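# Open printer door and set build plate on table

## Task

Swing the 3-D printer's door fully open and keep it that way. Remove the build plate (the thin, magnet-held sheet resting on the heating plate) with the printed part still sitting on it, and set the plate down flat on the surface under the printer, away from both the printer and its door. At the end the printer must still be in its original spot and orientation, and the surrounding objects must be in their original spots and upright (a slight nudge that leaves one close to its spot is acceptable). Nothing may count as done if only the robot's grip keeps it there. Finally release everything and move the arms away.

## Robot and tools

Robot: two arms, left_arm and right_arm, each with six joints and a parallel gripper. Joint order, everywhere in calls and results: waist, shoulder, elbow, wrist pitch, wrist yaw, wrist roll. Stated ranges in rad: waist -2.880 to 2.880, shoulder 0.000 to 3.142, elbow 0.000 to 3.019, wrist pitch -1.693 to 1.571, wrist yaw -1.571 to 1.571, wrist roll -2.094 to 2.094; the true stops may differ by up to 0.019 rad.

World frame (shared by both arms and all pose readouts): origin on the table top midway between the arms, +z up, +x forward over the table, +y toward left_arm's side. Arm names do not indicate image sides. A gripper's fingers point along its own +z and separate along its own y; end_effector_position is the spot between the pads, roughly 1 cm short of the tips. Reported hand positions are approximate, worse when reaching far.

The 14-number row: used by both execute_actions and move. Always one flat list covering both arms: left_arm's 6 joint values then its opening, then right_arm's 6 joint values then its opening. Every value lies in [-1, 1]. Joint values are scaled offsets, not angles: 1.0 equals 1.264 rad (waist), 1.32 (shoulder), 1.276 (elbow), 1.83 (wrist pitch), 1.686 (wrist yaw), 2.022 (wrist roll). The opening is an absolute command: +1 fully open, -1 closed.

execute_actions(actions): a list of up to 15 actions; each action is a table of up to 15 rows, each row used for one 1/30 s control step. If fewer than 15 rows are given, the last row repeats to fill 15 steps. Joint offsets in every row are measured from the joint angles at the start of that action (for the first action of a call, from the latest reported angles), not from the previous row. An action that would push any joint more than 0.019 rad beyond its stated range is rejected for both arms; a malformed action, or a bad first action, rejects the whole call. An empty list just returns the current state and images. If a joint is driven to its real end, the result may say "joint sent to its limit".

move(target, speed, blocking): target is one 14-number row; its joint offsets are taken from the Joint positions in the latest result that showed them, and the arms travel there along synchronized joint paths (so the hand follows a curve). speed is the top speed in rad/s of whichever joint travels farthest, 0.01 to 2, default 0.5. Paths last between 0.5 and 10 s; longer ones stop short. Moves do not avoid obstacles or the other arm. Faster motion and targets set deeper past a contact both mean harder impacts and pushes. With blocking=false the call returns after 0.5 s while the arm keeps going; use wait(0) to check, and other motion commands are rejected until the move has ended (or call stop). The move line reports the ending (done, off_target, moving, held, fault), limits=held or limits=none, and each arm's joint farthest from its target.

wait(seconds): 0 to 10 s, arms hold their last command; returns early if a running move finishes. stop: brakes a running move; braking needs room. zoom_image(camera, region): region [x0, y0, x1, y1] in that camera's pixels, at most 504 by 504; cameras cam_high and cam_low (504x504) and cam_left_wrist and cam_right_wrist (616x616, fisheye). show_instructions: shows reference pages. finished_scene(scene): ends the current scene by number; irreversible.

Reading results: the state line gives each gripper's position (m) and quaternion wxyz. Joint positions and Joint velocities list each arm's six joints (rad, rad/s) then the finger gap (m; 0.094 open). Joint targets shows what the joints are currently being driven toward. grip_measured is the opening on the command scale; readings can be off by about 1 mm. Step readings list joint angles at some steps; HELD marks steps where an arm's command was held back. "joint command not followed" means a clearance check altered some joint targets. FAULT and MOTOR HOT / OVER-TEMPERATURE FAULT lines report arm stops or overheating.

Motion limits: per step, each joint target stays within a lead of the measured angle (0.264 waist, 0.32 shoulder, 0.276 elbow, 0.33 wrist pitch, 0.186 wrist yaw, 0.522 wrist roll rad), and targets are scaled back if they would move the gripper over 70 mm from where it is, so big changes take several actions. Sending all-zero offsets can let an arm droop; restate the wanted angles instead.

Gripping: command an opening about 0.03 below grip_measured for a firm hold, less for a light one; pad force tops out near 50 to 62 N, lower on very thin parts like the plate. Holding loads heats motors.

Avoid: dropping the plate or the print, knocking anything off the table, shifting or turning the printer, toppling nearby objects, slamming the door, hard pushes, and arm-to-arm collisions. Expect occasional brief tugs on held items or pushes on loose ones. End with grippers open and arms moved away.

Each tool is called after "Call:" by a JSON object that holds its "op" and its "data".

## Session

Call:
{"op": "execute_actions", "data": {"actions": []}}

Call:
{"op": "show_instructions", "data": {}}

Scene clock: 0.00 s.
left_arm: end_effector_position=(+0.5217, +0.2974, +0.4862) grip_measured=+1.000 end_effector_quat_wxyz=(+0.702, +0.005, +0.712, +0.001) | right_arm: end_effector_position=(+0.5160, -0.2981, +0.4886) grip_measured=+1.000 end_effector_quat_wxyz=(+0.705, +0.005, +0.709, +0.002)
Joint names: [waist, shoulder, elbow, wrist pitch, wrist yaw, wrist roll]
Joint positions: left_arm=[-0.003  1.054  1.045 -0.006  0.002  0.009  0.094] | right_arm=[ 0.009  1.038  1.035 -0.002  0.014  0.011  0.094]
Joint velocities: left_arm=[-0.015 -0.005 -0.022  0.002 -0.051 -0.022  0.   ] | right_arm=[-0.015 -0.005 -0.002  0.002 -0.022 -0.051  0.   ]
Motor temperatures (°C, as the motors report them): left_arm=[25 27 31 26 24 27] | right_arm=[25 25 27 25 26 25]
Joint targets: left_arm=[-0.003 1.059 1.067 -0.004 0.002 0.009] | right_arm=[0.009 1.034 1.072 0.005 0.014 0.011]

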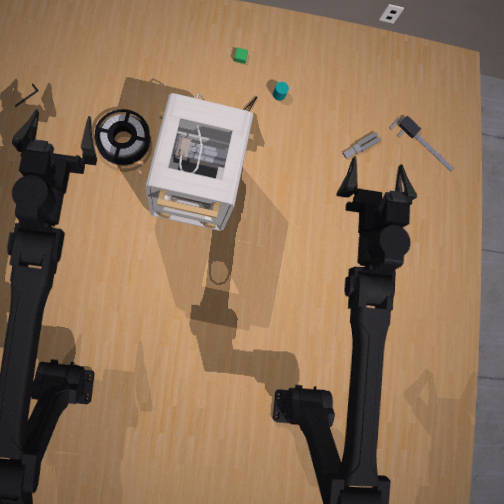

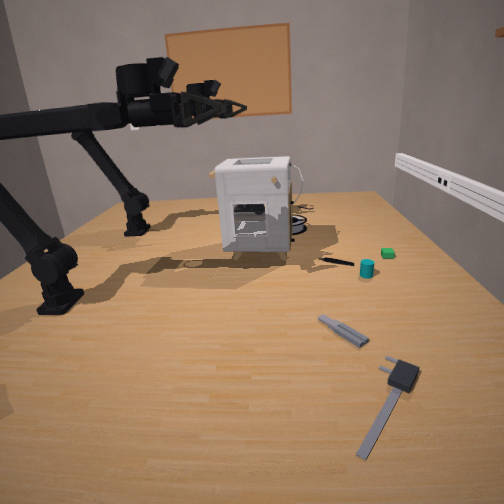

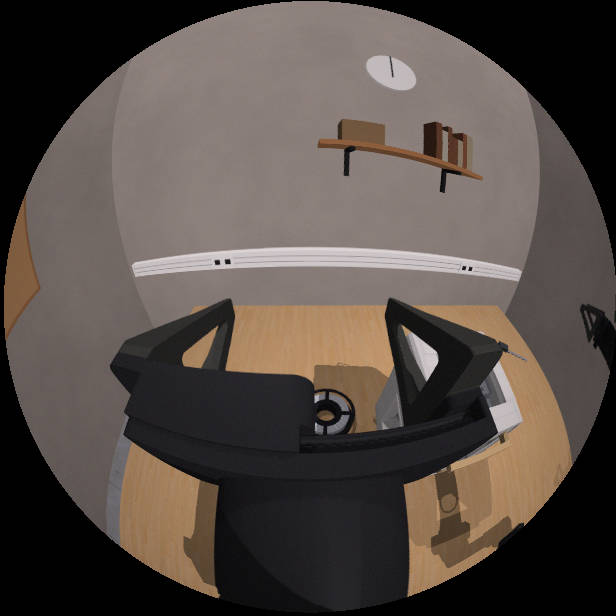

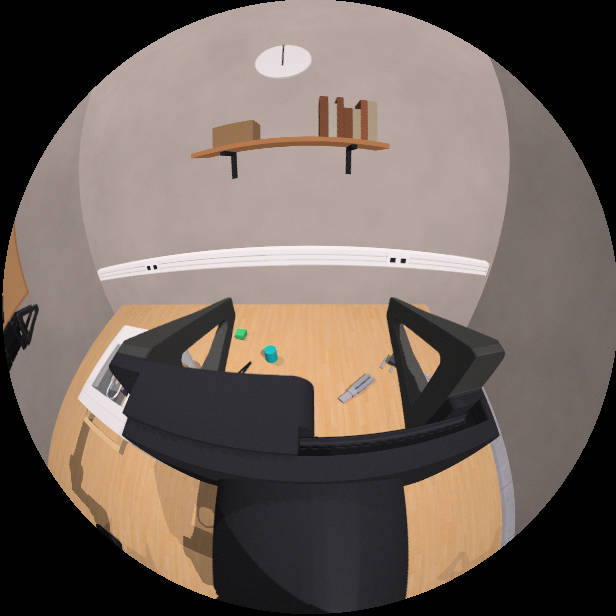

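Reference images for this scene: printer card page 2, printer card page 3.

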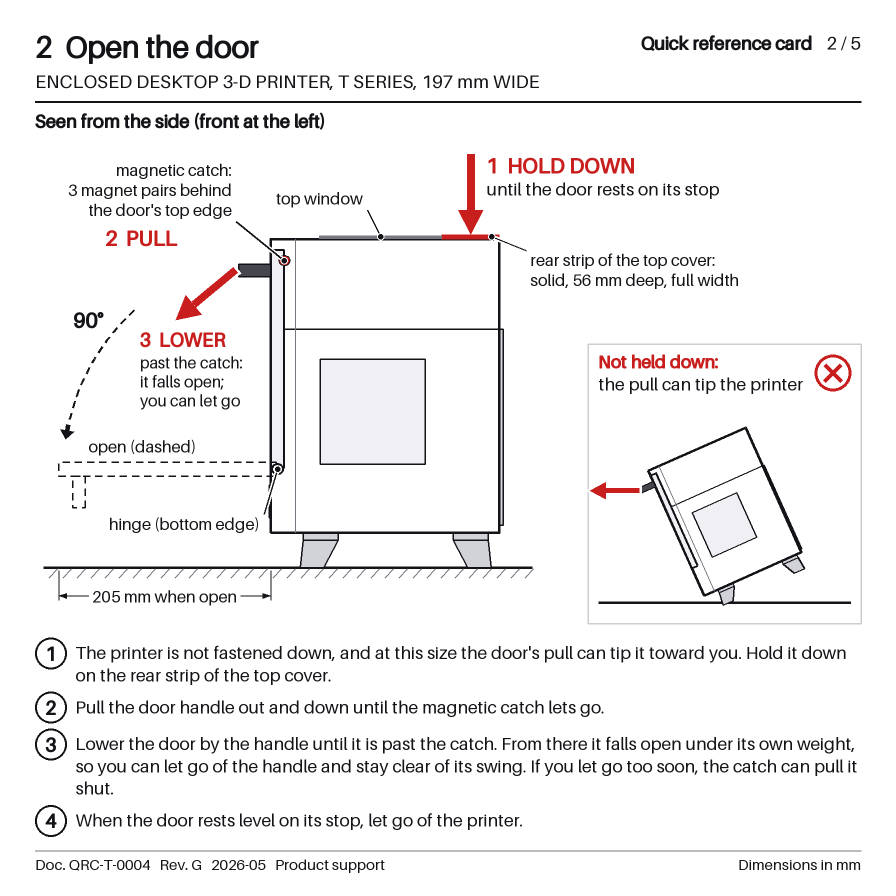

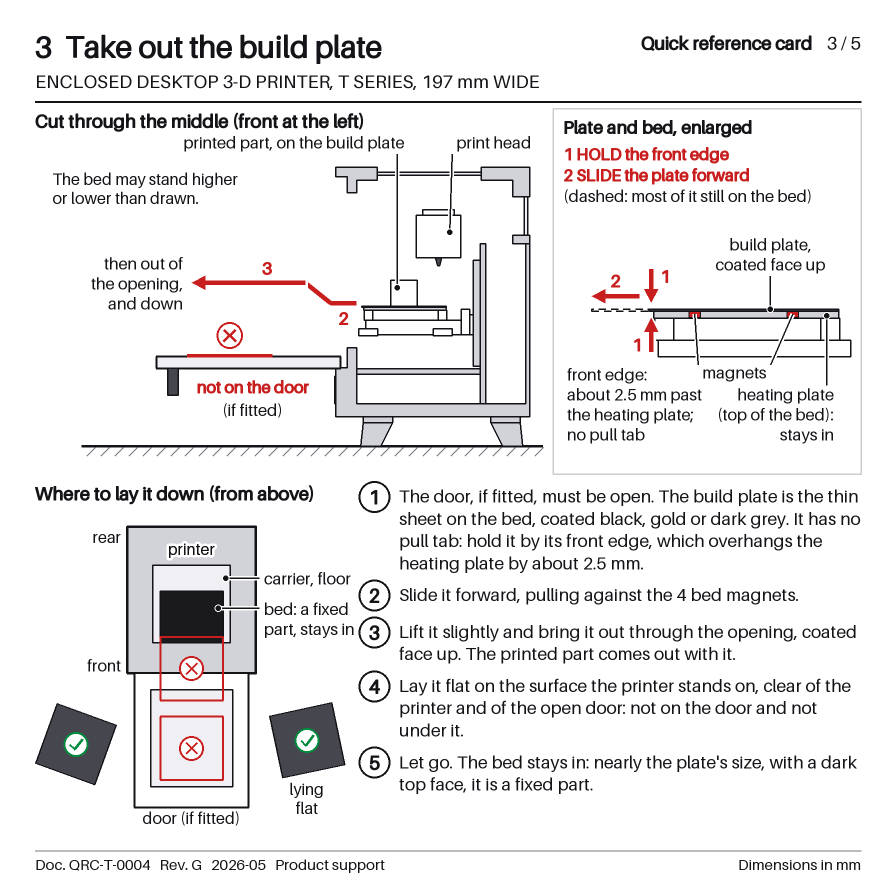

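Call:
{"op": "zoom_image", "data": {"camera": "cam_high", "region": [120, 80, 280, 240]}}

Region (120, 80, 280, 240) of cam_high's 504x504 image, scaled by 3.150, with more detail than that image has.

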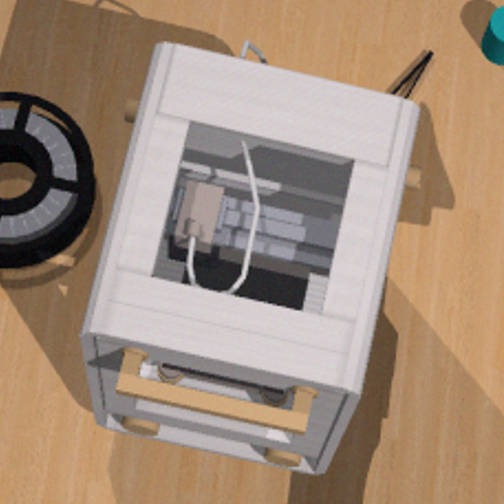

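Call:
{"op": "move", "data": {"target": [-0.39,0.335,0.576,-0.881,0,-0.986,-0.4,0.372,0.64,0.865,-0.611,0,0,-1], "speed": 0.9}}

Call:
{"op": "zoom_image", "data": {"camera": "cam_low", "region": [160, 80, 320, 240]}}

Scene clock: 6.70 s.
left_arm: end_effector_position=(+0.4206, +0.0751, +0.3726) grip_measured=-0.398 end_effector_quat_wxyz=(+0.036, -0.670, +0.734, -0.106) | right_arm: end_effector_position=(+0.6445, +0.0310, +0.3439) grip_measured=-0.996 end_effector_quat_wxyz=(+0.309, -0.218, +0.923, +0.071)
Joint names: [waist, shoulder, elbow, wrist pitch, wrist yaw, wrist roll]
Joint positions: left_arm=[-0.489  1.475  1.736 -1.608  0.002 -1.97   0.028] | right_arm=[ 0.478  1.878  2.06  -1.108  0.014  0.011  0.   ]
Joint velocities: left_arm=[-0.015 -0.005 -0.012  0.002 -0.051 -0.095 -0.001] | right_arm=[ 0.015 -0.015 -0.012 -0.017 -0.007  0.081 -0.   ]
Motor temperatures (°C, as the motors report them): left_arm=[25 28 34 26 24 27] | right_arm=[25 26 31 26 26 25]
Joint targets: left_arm=[-0.496 1.496 1.780 -1.619 0.002 -1.985] | right_arm=[0.479 1.883 2.139 -1.121 0.014 0.011]
move: off_target (left_arm, right_arm); limits=none; left_arm: farthest joint: the elbow, 0.044 radians from its target (0.735 radians at the start); right_arm: farthest joint: the elbow, 0.079 radians from its target (1.104 radians at the start)
camera_calibration (this result's frames):
cam_left_wrist: T_world_to_cam=[[0.97463, -0.0737666, 0.211316, -0.482737], [-0.19471, -0.74505, 0.637957, -0.097558], [0.110381, -0.662917, -0.740511, 0.404094], [0, 0, 0, 1]] pos_world=[0.406891, 0.159585, 0.463484]
cam_right_wrist: T_world_to_cam=[[0.439084, -0.898445, 0.00102879, -0.251339], [-0.89832, -0.439041, -0.0162778, 0.602731], [0.0150764, 0.00622315, -0.999867, 0.454971], [0, 0, 0, 1]] pos_world=[0.644945, 0.0359775, 0.464981]

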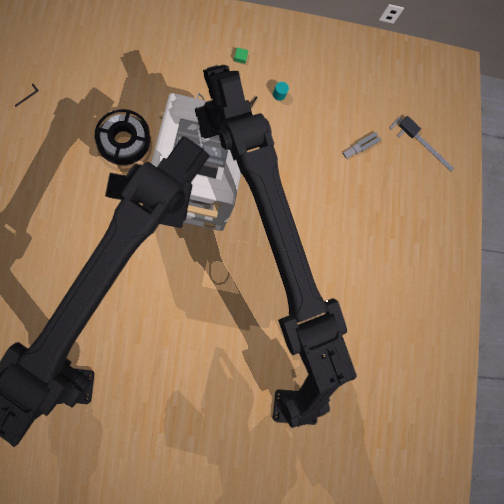

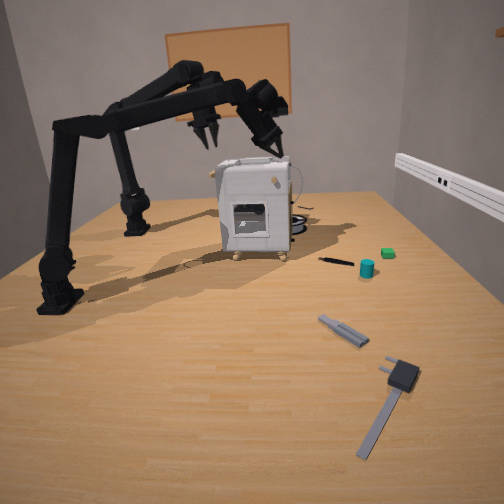

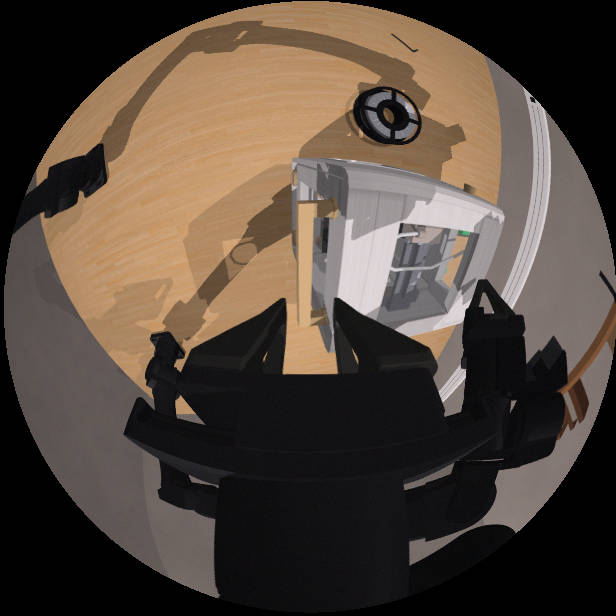

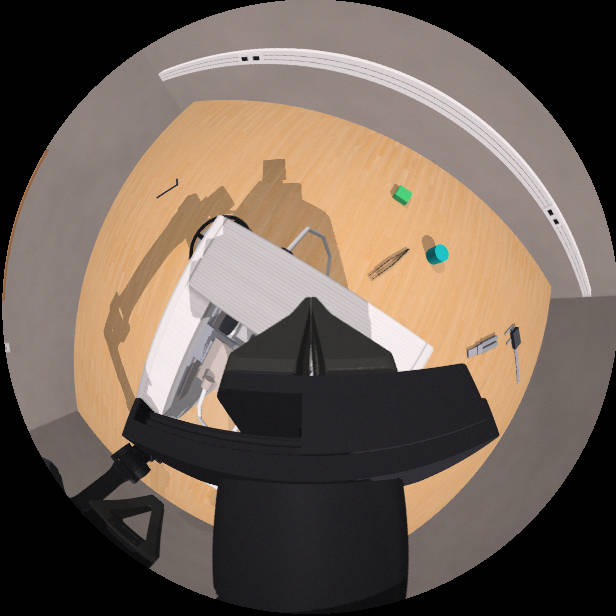

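Region (160, 80, 320, 240) of cam_low's 504x504 image, scaled by 3.150, with more detail than that image has.

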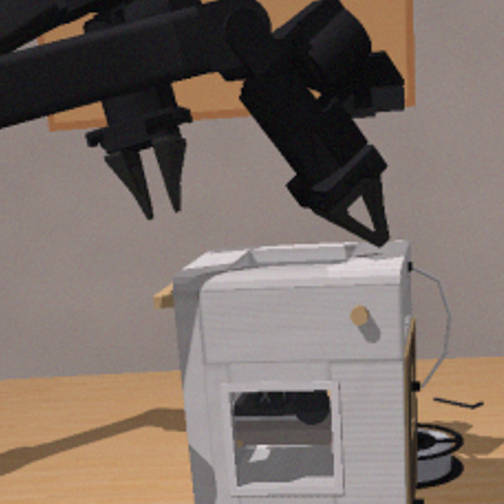

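Call:
{"op": "move", "data": {"target": [0,0.028,-0.09,0.072,0,0,-0.4,0,0.1,0.03,0,0,0,-1], "speed": 0.15}}

Call:
{"op": "zoom_image", "data": {"camera": "cam_low", "region": [170, 110, 300, 240]}}

Scene clock: 9.67 s.
left_arm: end_effector_position=(+0.4333, +0.0683, +0.3211) grip_measured=-0.398 end_effector_quat_wxyz=(+0.034, -0.671, +0.734, -0.099) | right_arm: end_effector_position=(+0.6553, +0.0366, +0.3347) grip_measured=-0.996 end_effector_quat_wxyz=(+0.308, -0.218, +0.923, +0.070)
Joint names: [waist, shoulder, elbow, wrist pitch, wrist yaw, wrist roll]
Joint positions: left_arm=[-0.489  1.496  1.624 -1.488  0.002 -1.971  0.028] | right_arm=[ 0.478  1.913  2.09  -1.104  0.014  0.011  0.   ]
Joint velocities: left_arm=[-0.005  0.005  0.002  0.007  0.007 -0.022  0.   ] | right_arm=[-0.005 -0.015 -0.007 -0.022 -0.007  0.037 -0.001]
Motor temperatures (°C, as the motors report them): left_arm=[25 28 34 26 24 27] | right_arm=[25 26 33 26 26 25]
Joint targets: left_arm=[-0.489 1.513 1.621 -1.476 0.002 -1.970] | right_arm=[0.478 2.010 2.098 -1.108 0.014 0.011]
move: off_target (right_arm); limits=none; left_arm: farthest joint: the shoulder, 0.016 radians from its target (0.036 radians at the start); right_arm: farthest joint: the shoulder, 0.097 radians from its target (0.132 radians at the start)
camera_calibration (this result's frames):
cam_left_wrist: T_world_to_cam=[[0.97722, -0.074748, 0.198631, -0.481784], [-0.186474, -0.749299, 0.635436, -0.0697529], [0.101337, -0.658, -0.746168, 0.365441], [0, 0, 0, 1]] pos_world=[0.420769, 0.152182, 0.412702]
cam_right_wrist: T_world_to_cam=[[0.439086, -0.898445, 0.00107423, -0.251057], [-0.898346, -0.439054, -0.0143712, 0.614088], [0.0133834, 0.00534517, -0.999896, 0.446708], [0, 0, 0, 1]] pos_world=[0.65592, 0.0416692, 0.455756]

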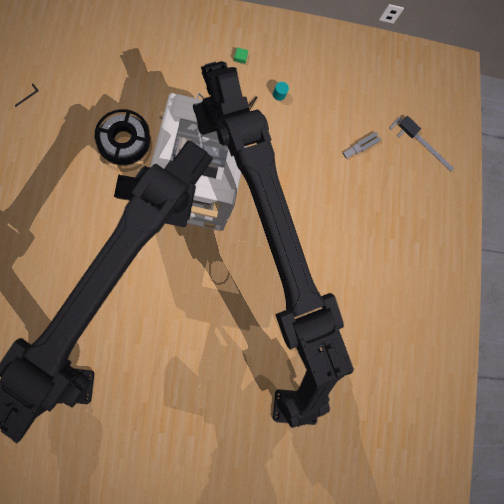

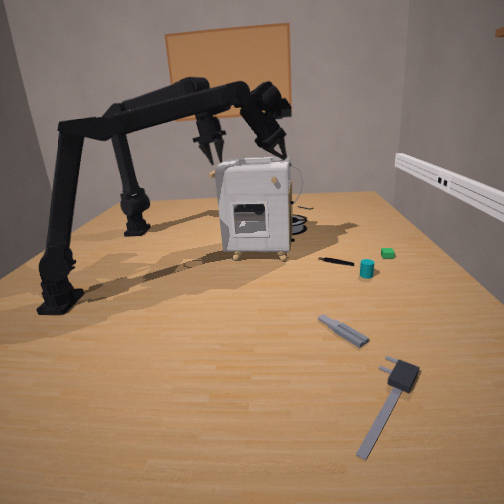

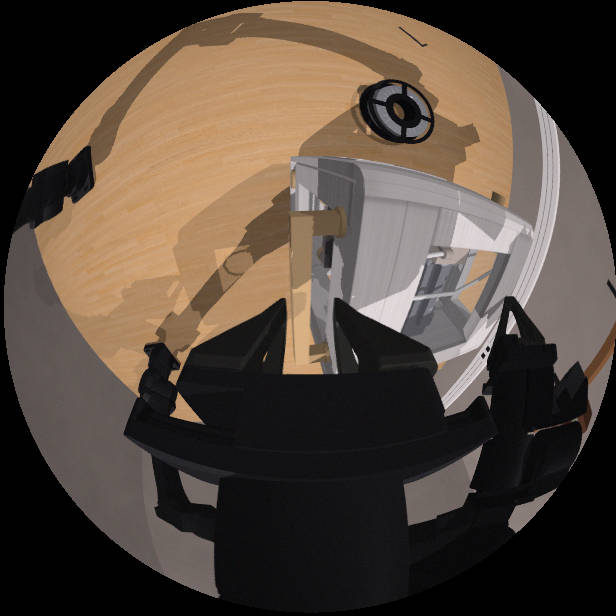

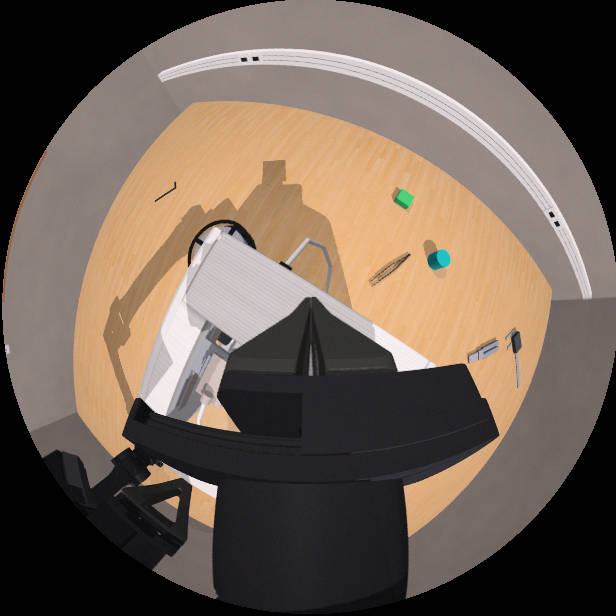

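Region (170, 110, 300, 240) of cam_low's 504x504 image, scaled by 3.877, with more detail than that image has.

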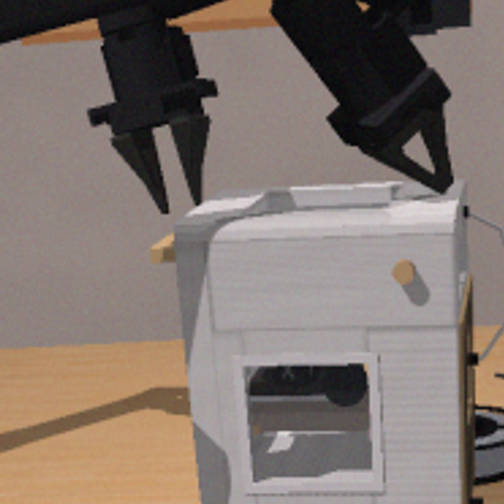

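Call:
{"op": "move", "data": {"target": [0,0,-0.073,0.042,0,0,-0.4,0,0.073,0.006,-0.002,0,0,-1], "speed": 0.1}}

Call:
{"op": "zoom_image", "data": {"camera": "cam_low", "region": [170, 110, 300, 240]}}

Scene clock: 12.63 s.
left_arm: end_effector_position=(+0.4305, +0.0698, +0.2857) grip_measured=-0.398 end_effector_quat_wxyz=(+0.030, -0.672, +0.735, -0.087) | right_arm: end_effector_position=(+0.6555, +0.0367, +0.3348) grip_measured=-0.996 end_effector_quat_wxyz=(+0.309, -0.218, +0.923, +0.070)
Joint names: [waist, shoulder, elbow, wrist pitch, wrist yaw, wrist roll]
Joint positions: left_arm=[-0.489  1.496  1.534 -1.424  0.002 -1.971  0.028] | right_arm=[ 0.478  1.913  2.09  -1.102  0.014  0.011  0.   ]
Joint velocities: left_arm=[-0.015 -0.015  0.002  0.007 -0.037  0.007 -0.001] | right_arm=[-0.005 -0.005  0.007  0.007 -0.007 -0.051  0.002]
Motor temperatures (°C, as the motors report them): left_arm=[25 28 34 26 24 27] | right_arm=[25 26 33 26 26 25]
Joint targets: left_arm=[-0.489 1.496 1.531 -1.411 0.002 -1.971] | right_arm=[0.478 2.010 2.098 -1.107 0.014 0.011]
move: off_target (right_arm); limits=none; left_arm: farthest joint: the wrist pitch, 0.012 radians from its target (0.077 radians at the start); right_arm: farthest joint: the shoulder, 0.096 radians from its target (0.096 radians at the start)
camera_calibration (this result's frames):
cam_left_wrist: T_world_to_cam=[[0.981382, -0.0769645, 0.175969, -0.466983], [-0.172406, -0.75679, 0.630512, -0.0507321], [0.0846447, -0.649111, -0.755969, 0.349638], [0, 0, 0, 1]] pos_world=[0.419948, 0.152619, 0.378478]
cam_right_wrist: T_world_to_cam=[[0.439085, -0.898445, 0.00104696, -0.251042], [-0.89833, -0.439047, -0.0155152, 0.614688], [0.0143992, 0.00587196, -0.999879, 0.446183], [0, 0, 0, 1]] pos_world=[0.655997, 0.041709, 0.455929]

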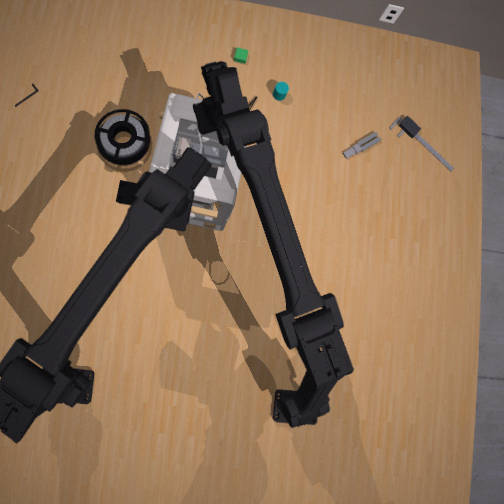

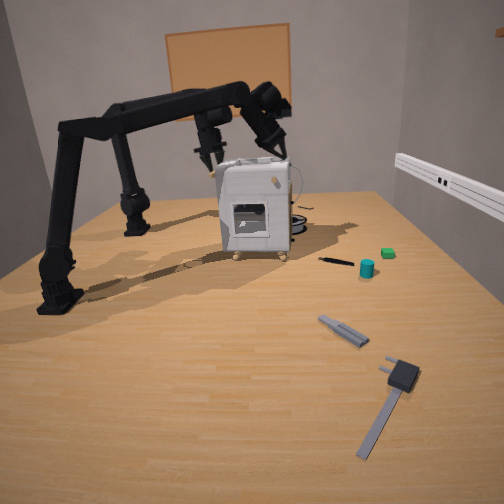

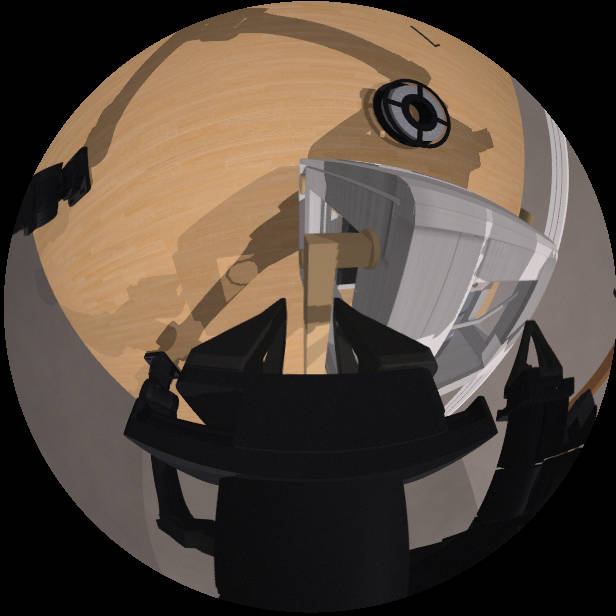

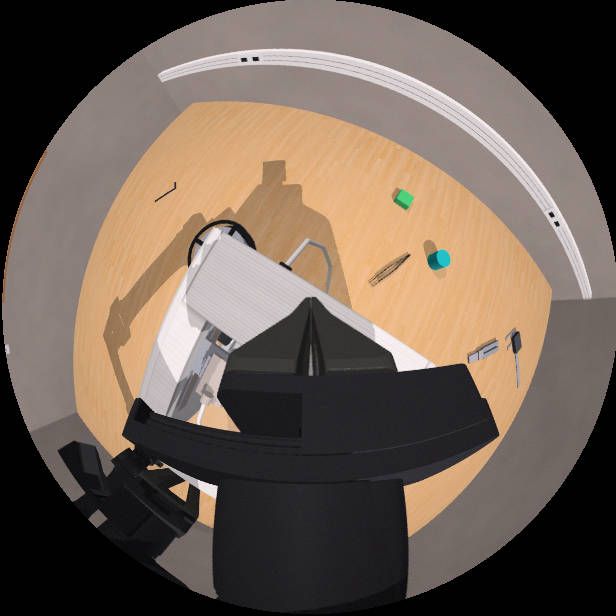

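Region (170, 110, 300, 240) of cam_low's 504x504 image, scaled by 3.877, with more detail than that image has.

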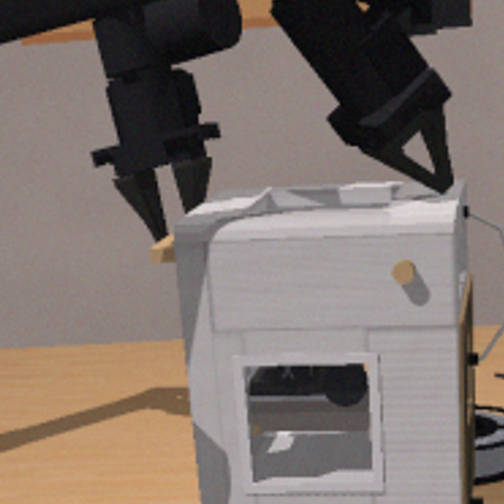

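Call:
{"op": "execute_actions", "data": {"actions": []}}

Scene clock: 15.60 s.
left_arm: end_effector_position=(+0.4305, +0.0698, +0.2857) grip_measured=-0.398 end_effector_quat_wxyz=(+0.030, -0.672, +0.735, -0.087) | right_arm: end_effector_position=(+0.6555, +0.0367, +0.3348) grip_measured=-0.996 end_effector_quat_wxyz=(+0.309, -0.218, +0.923, +0.070)
Joint names: [waist, shoulder, elbow, wrist pitch, wrist yaw, wrist roll]
Joint positions: left_arm=[-0.489  1.496  1.534 -1.424  0.002 -1.971  0.028] | right_arm=[ 0.478  1.913  2.09  -1.102  0.014  0.011  0.   ]
Joint velocities: left_arm=[ 0.005  0.005  0.012  0.007  0.022 -0.066  0.   ] | right_arm=[-0.015 -0.015 -0.002 -0.017 -0.022 -0.037 -0.001]
Motor temperatures (°C, as the motors report them): left_arm=[25 28 35 26 24 27] | right_arm=[25 27 33 26 26 25]
Joint targets: left_arm=[-0.489 1.496 1.531 -1.412 0.002 -1.971] | right_arm=[0.478 2.010 2.098 -1.107 0.014 0.011]
camera_calibration (this result's frames):
cam_left_wrist: T_world_to_cam=[[0.981382, -0.0769645, 0.175969, -0.466983], [-0.172406, -0.75679, 0.630512, -0.0507321], [0.0846447, -0.649111, -0.755969, 0.349638], [0, 0, 0, 1]] pos_world=[0.419948, 0.152619, 0.378478]
cam_right_wrist: T_world_to_cam=[[0.439085, -0.898445, 0.00104696, -0.251042], [-0.89833, -0.439047, -0.0155152, 0.614688], [0.0143992, 0.00587196, -0.999879, 0.446183], [0, 0, 0, 1]] pos_world=[0.655997, 0.041709, 0.455929]

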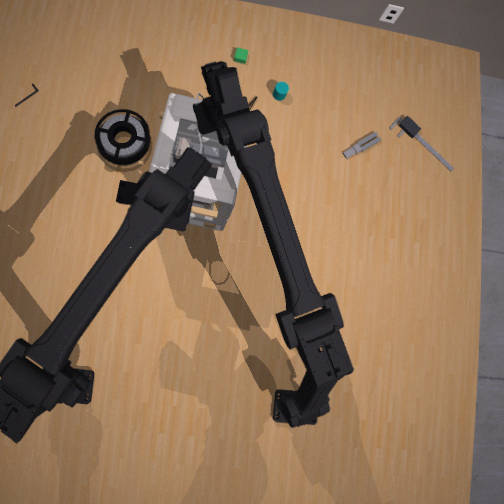

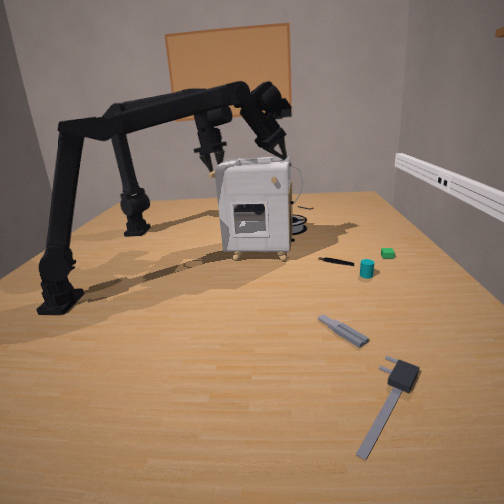

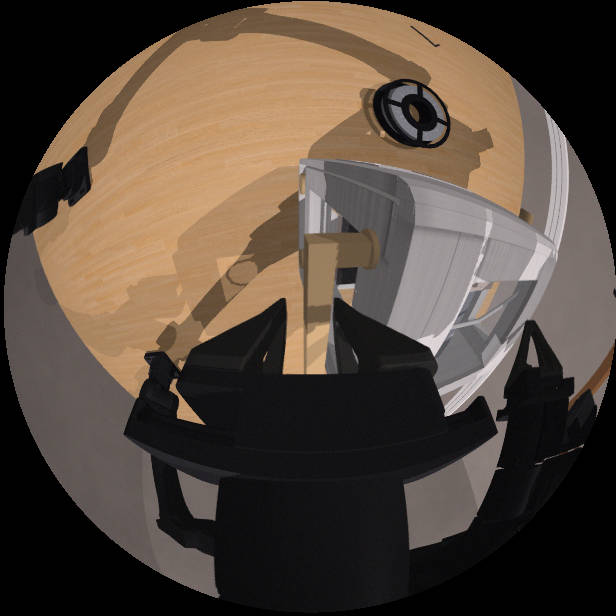

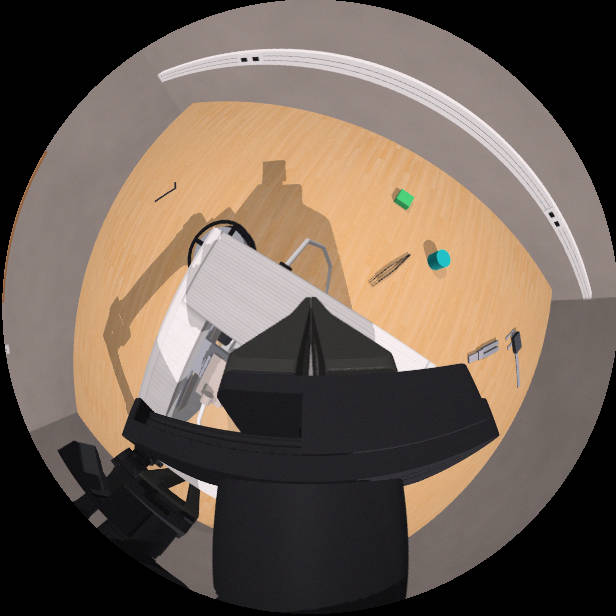

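Call:
{"op": "move", "data": {"target": [-0.054,-0.25,-0.322,0.219,0,-0.01,-0.4,0,0.073,0.006,-0.002,0,0,-1], "speed": 0.15}}

Scene clock: 20.70 s.
left_arm: end_effector_position=(+0.3714, +0.0715, +0.2803) grip_measured=-0.398 end_effector_quat_wxyz=(+0.079, -0.632, +0.730, -0.249) | right_arm: end_effector_position=(+0.6559, +0.0374, +0.3344) grip_measured=-0.996 end_effector_quat_wxyz=(+0.309, -0.218, +0.923, +0.072)
Joint names: [waist, shoulder, elbow, wrist pitch, wrist yaw, wrist roll]
Joint positions: left_arm=[-0.55   1.154  1.123 -1.013  0.001 -1.977  0.028] | right_arm=[ 0.478  1.915  2.09  -1.1    0.011  0.011  0.   ]
Joint velocities: left_arm=[ 0.005 -0.005  0.017  0.002  0.022  0.022 -0.002] | right_arm=[-0.024  0.005  0.002 -0.022 -0.022 -0.007  0.   ]
Motor temperatures (°C, as the motors report them): left_arm=[25 28 34 26 24 27] | right_arm=[25 27 33 26 26 25]
Joint targets: left_arm=[-0.557 1.166 1.122 -1.023 0.002 -1.991] | right_arm=[0.478 2.010 2.098 -1.106 0.014 0.011]
move: off_target (right_arm); limits=none; left_arm: farthest joint: the wrist roll, 0.014 radians from its target (0.020 radians at the start); right_arm: farthest joint: the shoulder, 0.095 radians from its target (0.096 radians at the start)
camera_calibration (this result's frames):
cam_left_wrist: T_world_to_cam=[[0.880304, -0.072111, 0.468898, -0.452804], [-0.404862, -0.629392, 0.66329, 0.0117929], [0.24729, -0.773735, -0.583251, 0.251795], [0, 0, 0, 1]] pos_world=[0.341113, 0.169593, 0.351357]
cam_right_wrist: T_world_to_cam=[[0.440321, -0.89784, -0.000815984, -0.250841], [-0.897717, -0.440246, -0.0169982, 0.615571], [0.0149024, 0.00821719, -0.999855, 0.445318], [0, 0, 0, 1]] pos_world=[0.656423, 0.0421279, 0.455512]

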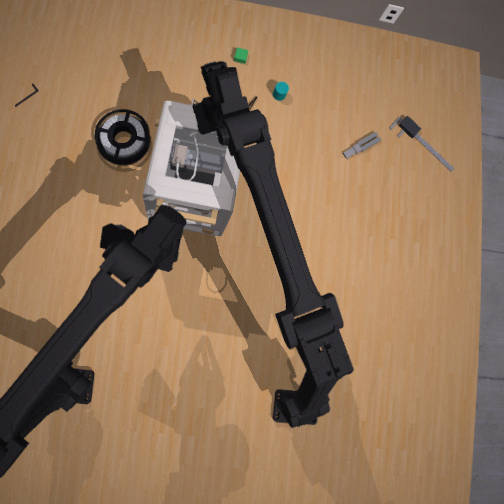

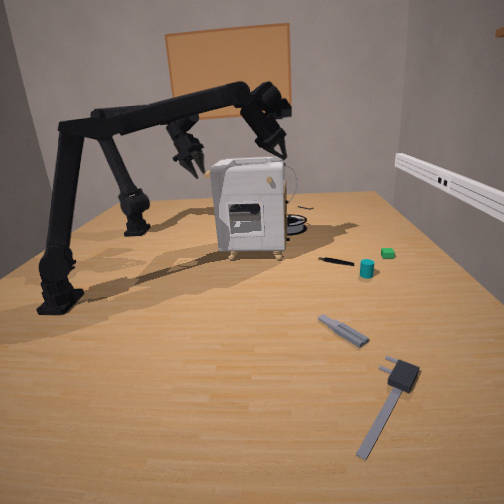

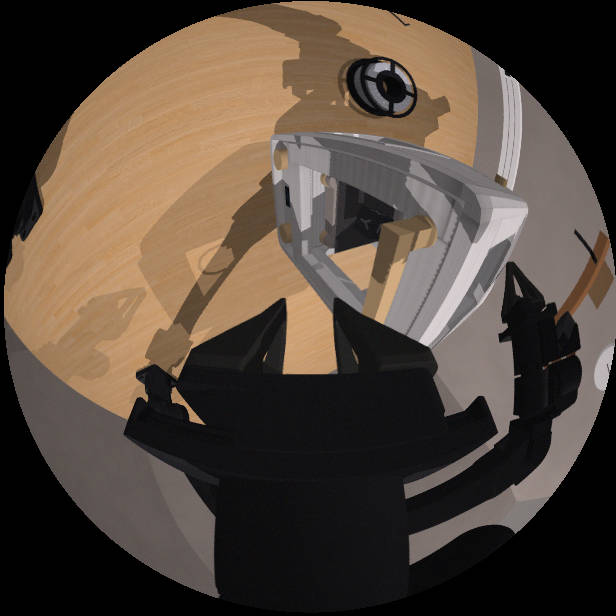

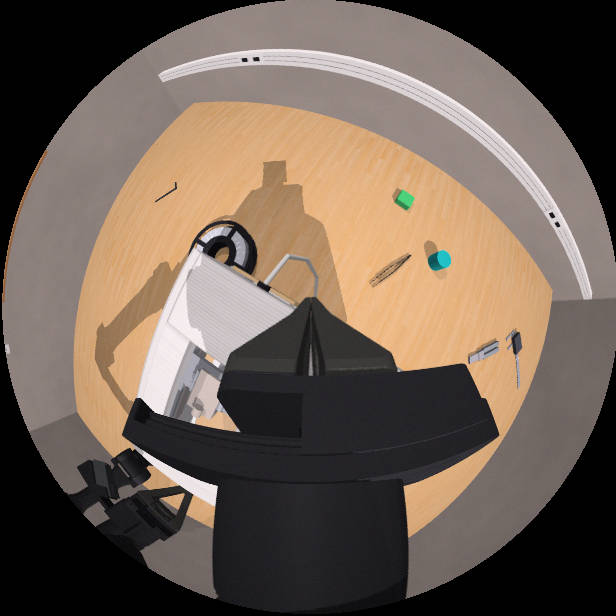

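Call:
{"op": "zoom_image", "data": {"camera": "cam_high", "region": [90,60,290,260]}}

Region (90, 60, 290, 260) of cam_high's 504x504 image, scaled by 2.520, with more detail than that image has.

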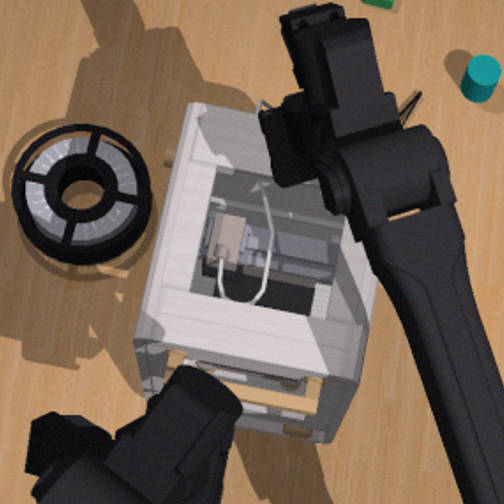

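Call:
{"op": "move", "data": {"target": [0,0.17,0.37,-0.3,0,0,-0.4,0,-0.06,0.0,0,0,0,-1], "speed": 0.35}}

Scene clock: 27.00 s.
left_arm: end_effector_position=(+0.3710, +0.0717, +0.3495) grip_measured=-0.398 end_effector_quat_wxyz=(+0.032, -0.651, +0.752, -0.103) | right_arm: end_effector_position=(+0.6471, +0.0329, +0.3674) grip_measured=-0.996 end_effector_quat_wxyz=(+0.331, -0.216, +0.915, +0.077)
Joint names: [waist, shoulder, elbow, wrist pitch, wrist yaw, wrist roll]
Joint positions: left_arm=[-0.55   1.358  1.555 -1.551  0.001 -1.977  0.028] | right_arm=[ 0.478  1.868  2.09  -1.099  0.011  0.011  0.   ]
Joint velocities: left_arm=[ 0.005 -0.005  0.002  0.002 -0.007 -0.007 -0.001] | right_arm=[-0.005 -0.005 -0.007  0.012  0.007 -0.022 -0.001]
Motor temperatures (°C, as the motors report them): left_arm=[25 28 35 26 24 27] | right_arm=[25 27 33 26 26 25]
Joint targets: left_arm=[-0.550 1.378 1.596 -1.562 0.001 -1.977] | right_arm=[0.478 1.836 2.090 -1.100 0.011 0.011]
move: off_target (left_arm, right_arm); limits=none; left_arm: farthest joint: the elbow, 0.040 radians from its target (0.472 radians at the start); right_arm: farthest joint: the shoulder, 0.033 radians from its target (0.079 radians at the start)
camera_calibration (this result's frames):
cam_left_wrist: T_world_to_cam=[[0.970556, -0.127076, 0.204628, -0.422133], [-0.230543, -0.736203, 0.636282, -0.0816719], [0.0697914, -0.664723, -0.743823, 0.406523], [0, 0, 0, 1]] pos_world=[0.362503, 0.156455, 0.440727]
cam_right_wrist: T_world_to_cam=[[0.440378, -0.89781, -0.00187649, -0.250686], [-0.89601, -0.439361, -0.0642457, 0.622409], [0.056856, 0.0299738, -0.997932, 0.4499], [0, 0, 0, 1]] pos_world=[0.642502, 0.0349087, 0.488487]

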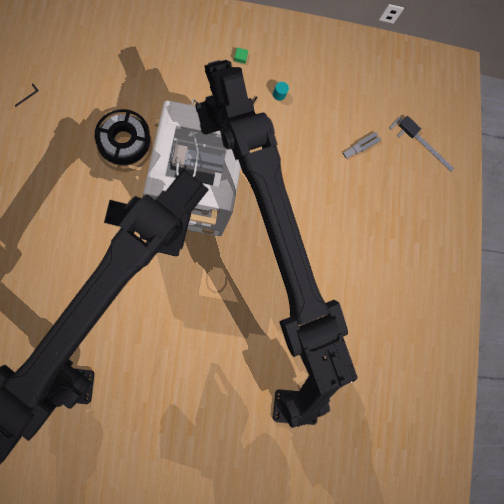

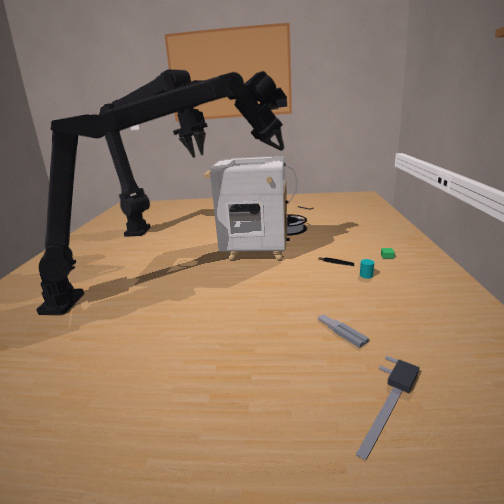

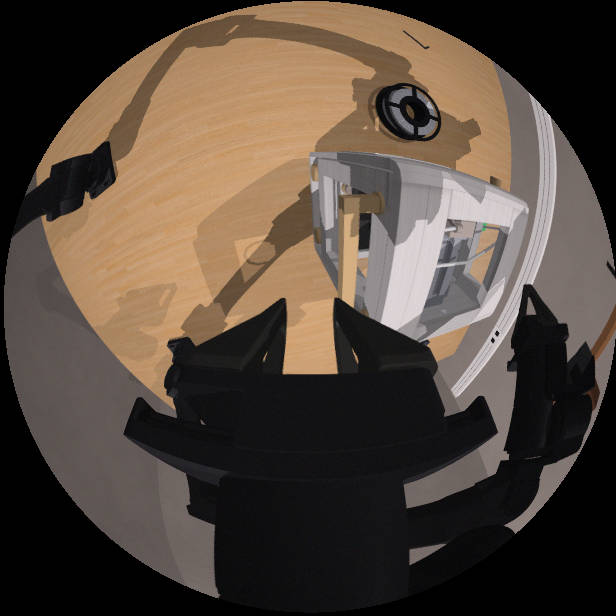

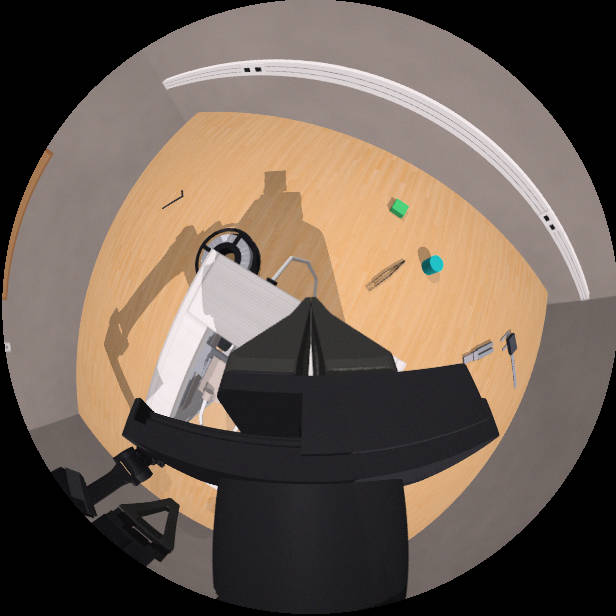

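Call:
{"op": "move", "data": {"target": [0.048,0.1,0.095,0.0,0,0,-0.4,0,0,-0.015,-0.07,0,0,-1], "speed": 0.25}}

Scene clock: 28.67 s.
left_arm: end_effector_position=(+0.4167, +0.0721, +0.3295) grip_measured=-0.398 end_effector_quat_wxyz=(+0.028, -0.671, +0.736, -0.081) | right_arm: end_effector_position=(+0.6257, +0.0218, +0.3451) grip_measured=-0.996 end_effector_quat_wxyz=(+0.273, -0.221, +0.934, +0.063)
Joint names: [waist, shoulder, elbow, wrist pitch, wrist yaw, wrist roll]
Joint positions: left_arm=[-0.499  1.481  1.633 -1.551  0.001 -1.977  0.028] | right_arm=[ 0.478  1.868  2.079 -1.213  0.011  0.011  0.   ]
Joint velocities: left_arm=[-0.024  0.015 -0.032  0.007  0.081  0.007  0.001] | right_arm=[-0.005 -0.005 -0.007 -0.017 -0.022 -0.051  0.001]
Motor temperatures (°C, as the motors report them): left_arm=[25 28 36 26 24 27] | right_arm=[25 28 33 26 26 25]
Joint targets: left_arm=[-0.490 1.490 1.676 -1.551 0.001 -1.977] | right_arm=[0.478 1.868 2.071 -1.227 0.011 0.011]
move: off_target (left_arm); limits=none; left_arm: farthest joint: the elbow, 0.043 radians from its target (0.121 radians at the start); right_arm: farthest joint: the wrist pitch, 0.014 radians from its target (0.128 radians at the start)
camera_calibration (this result's frames):
cam_left_wrist: T_world_to_cam=[[0.982961, -0.0812334, 0.164892, -0.457735], [-0.168075, -0.760408, 0.62732, -0.0794407], [0.074426, -0.644346, -0.761104, 0.391052], [0, 0, 0, 1]] pos_world=[0.407479, 0.154382, 0.422943]
cam_right_wrist: T_world_to_cam=[[0.440326, -0.897837, 0.00094871, -0.252209], [-0.896163, -0.43944, 0.0615262, 0.553639], [-0.0548236, -0.0279418, -0.998105, 0.500345], [0, 0, 0, 1]] pos_world=[0.634635, 0.0308289, 0.465573]

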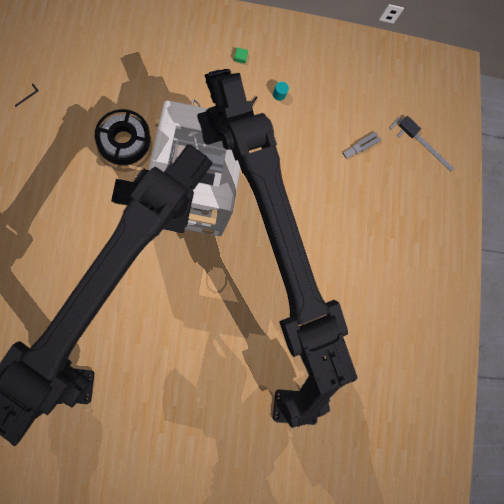

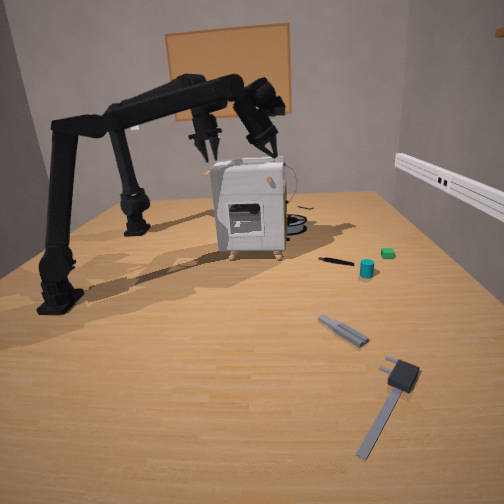

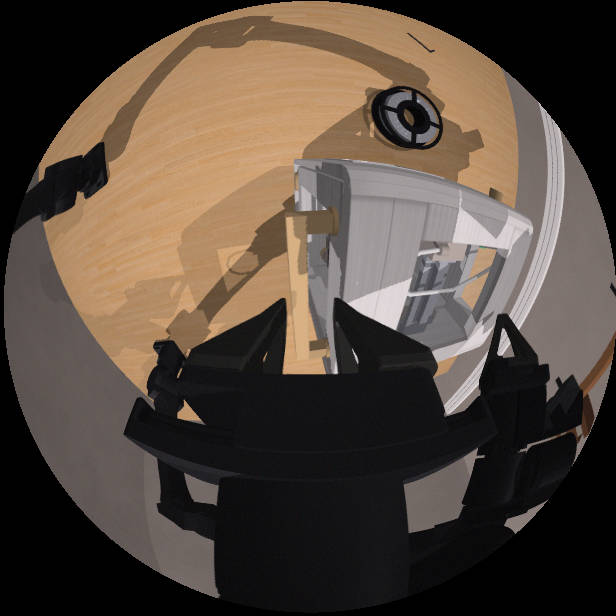

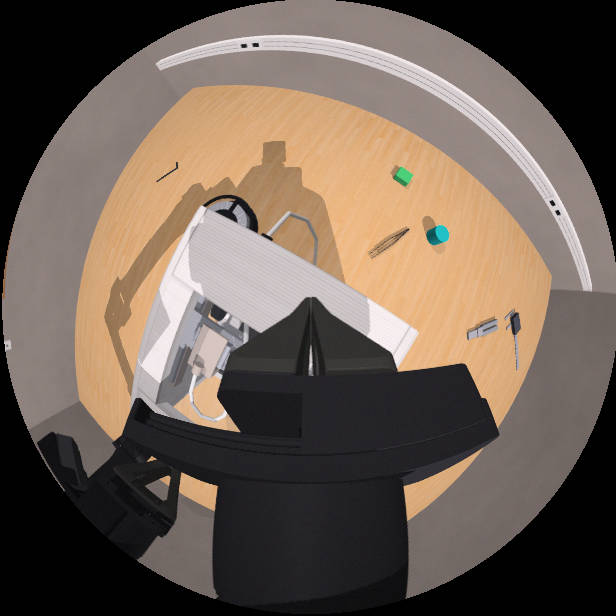

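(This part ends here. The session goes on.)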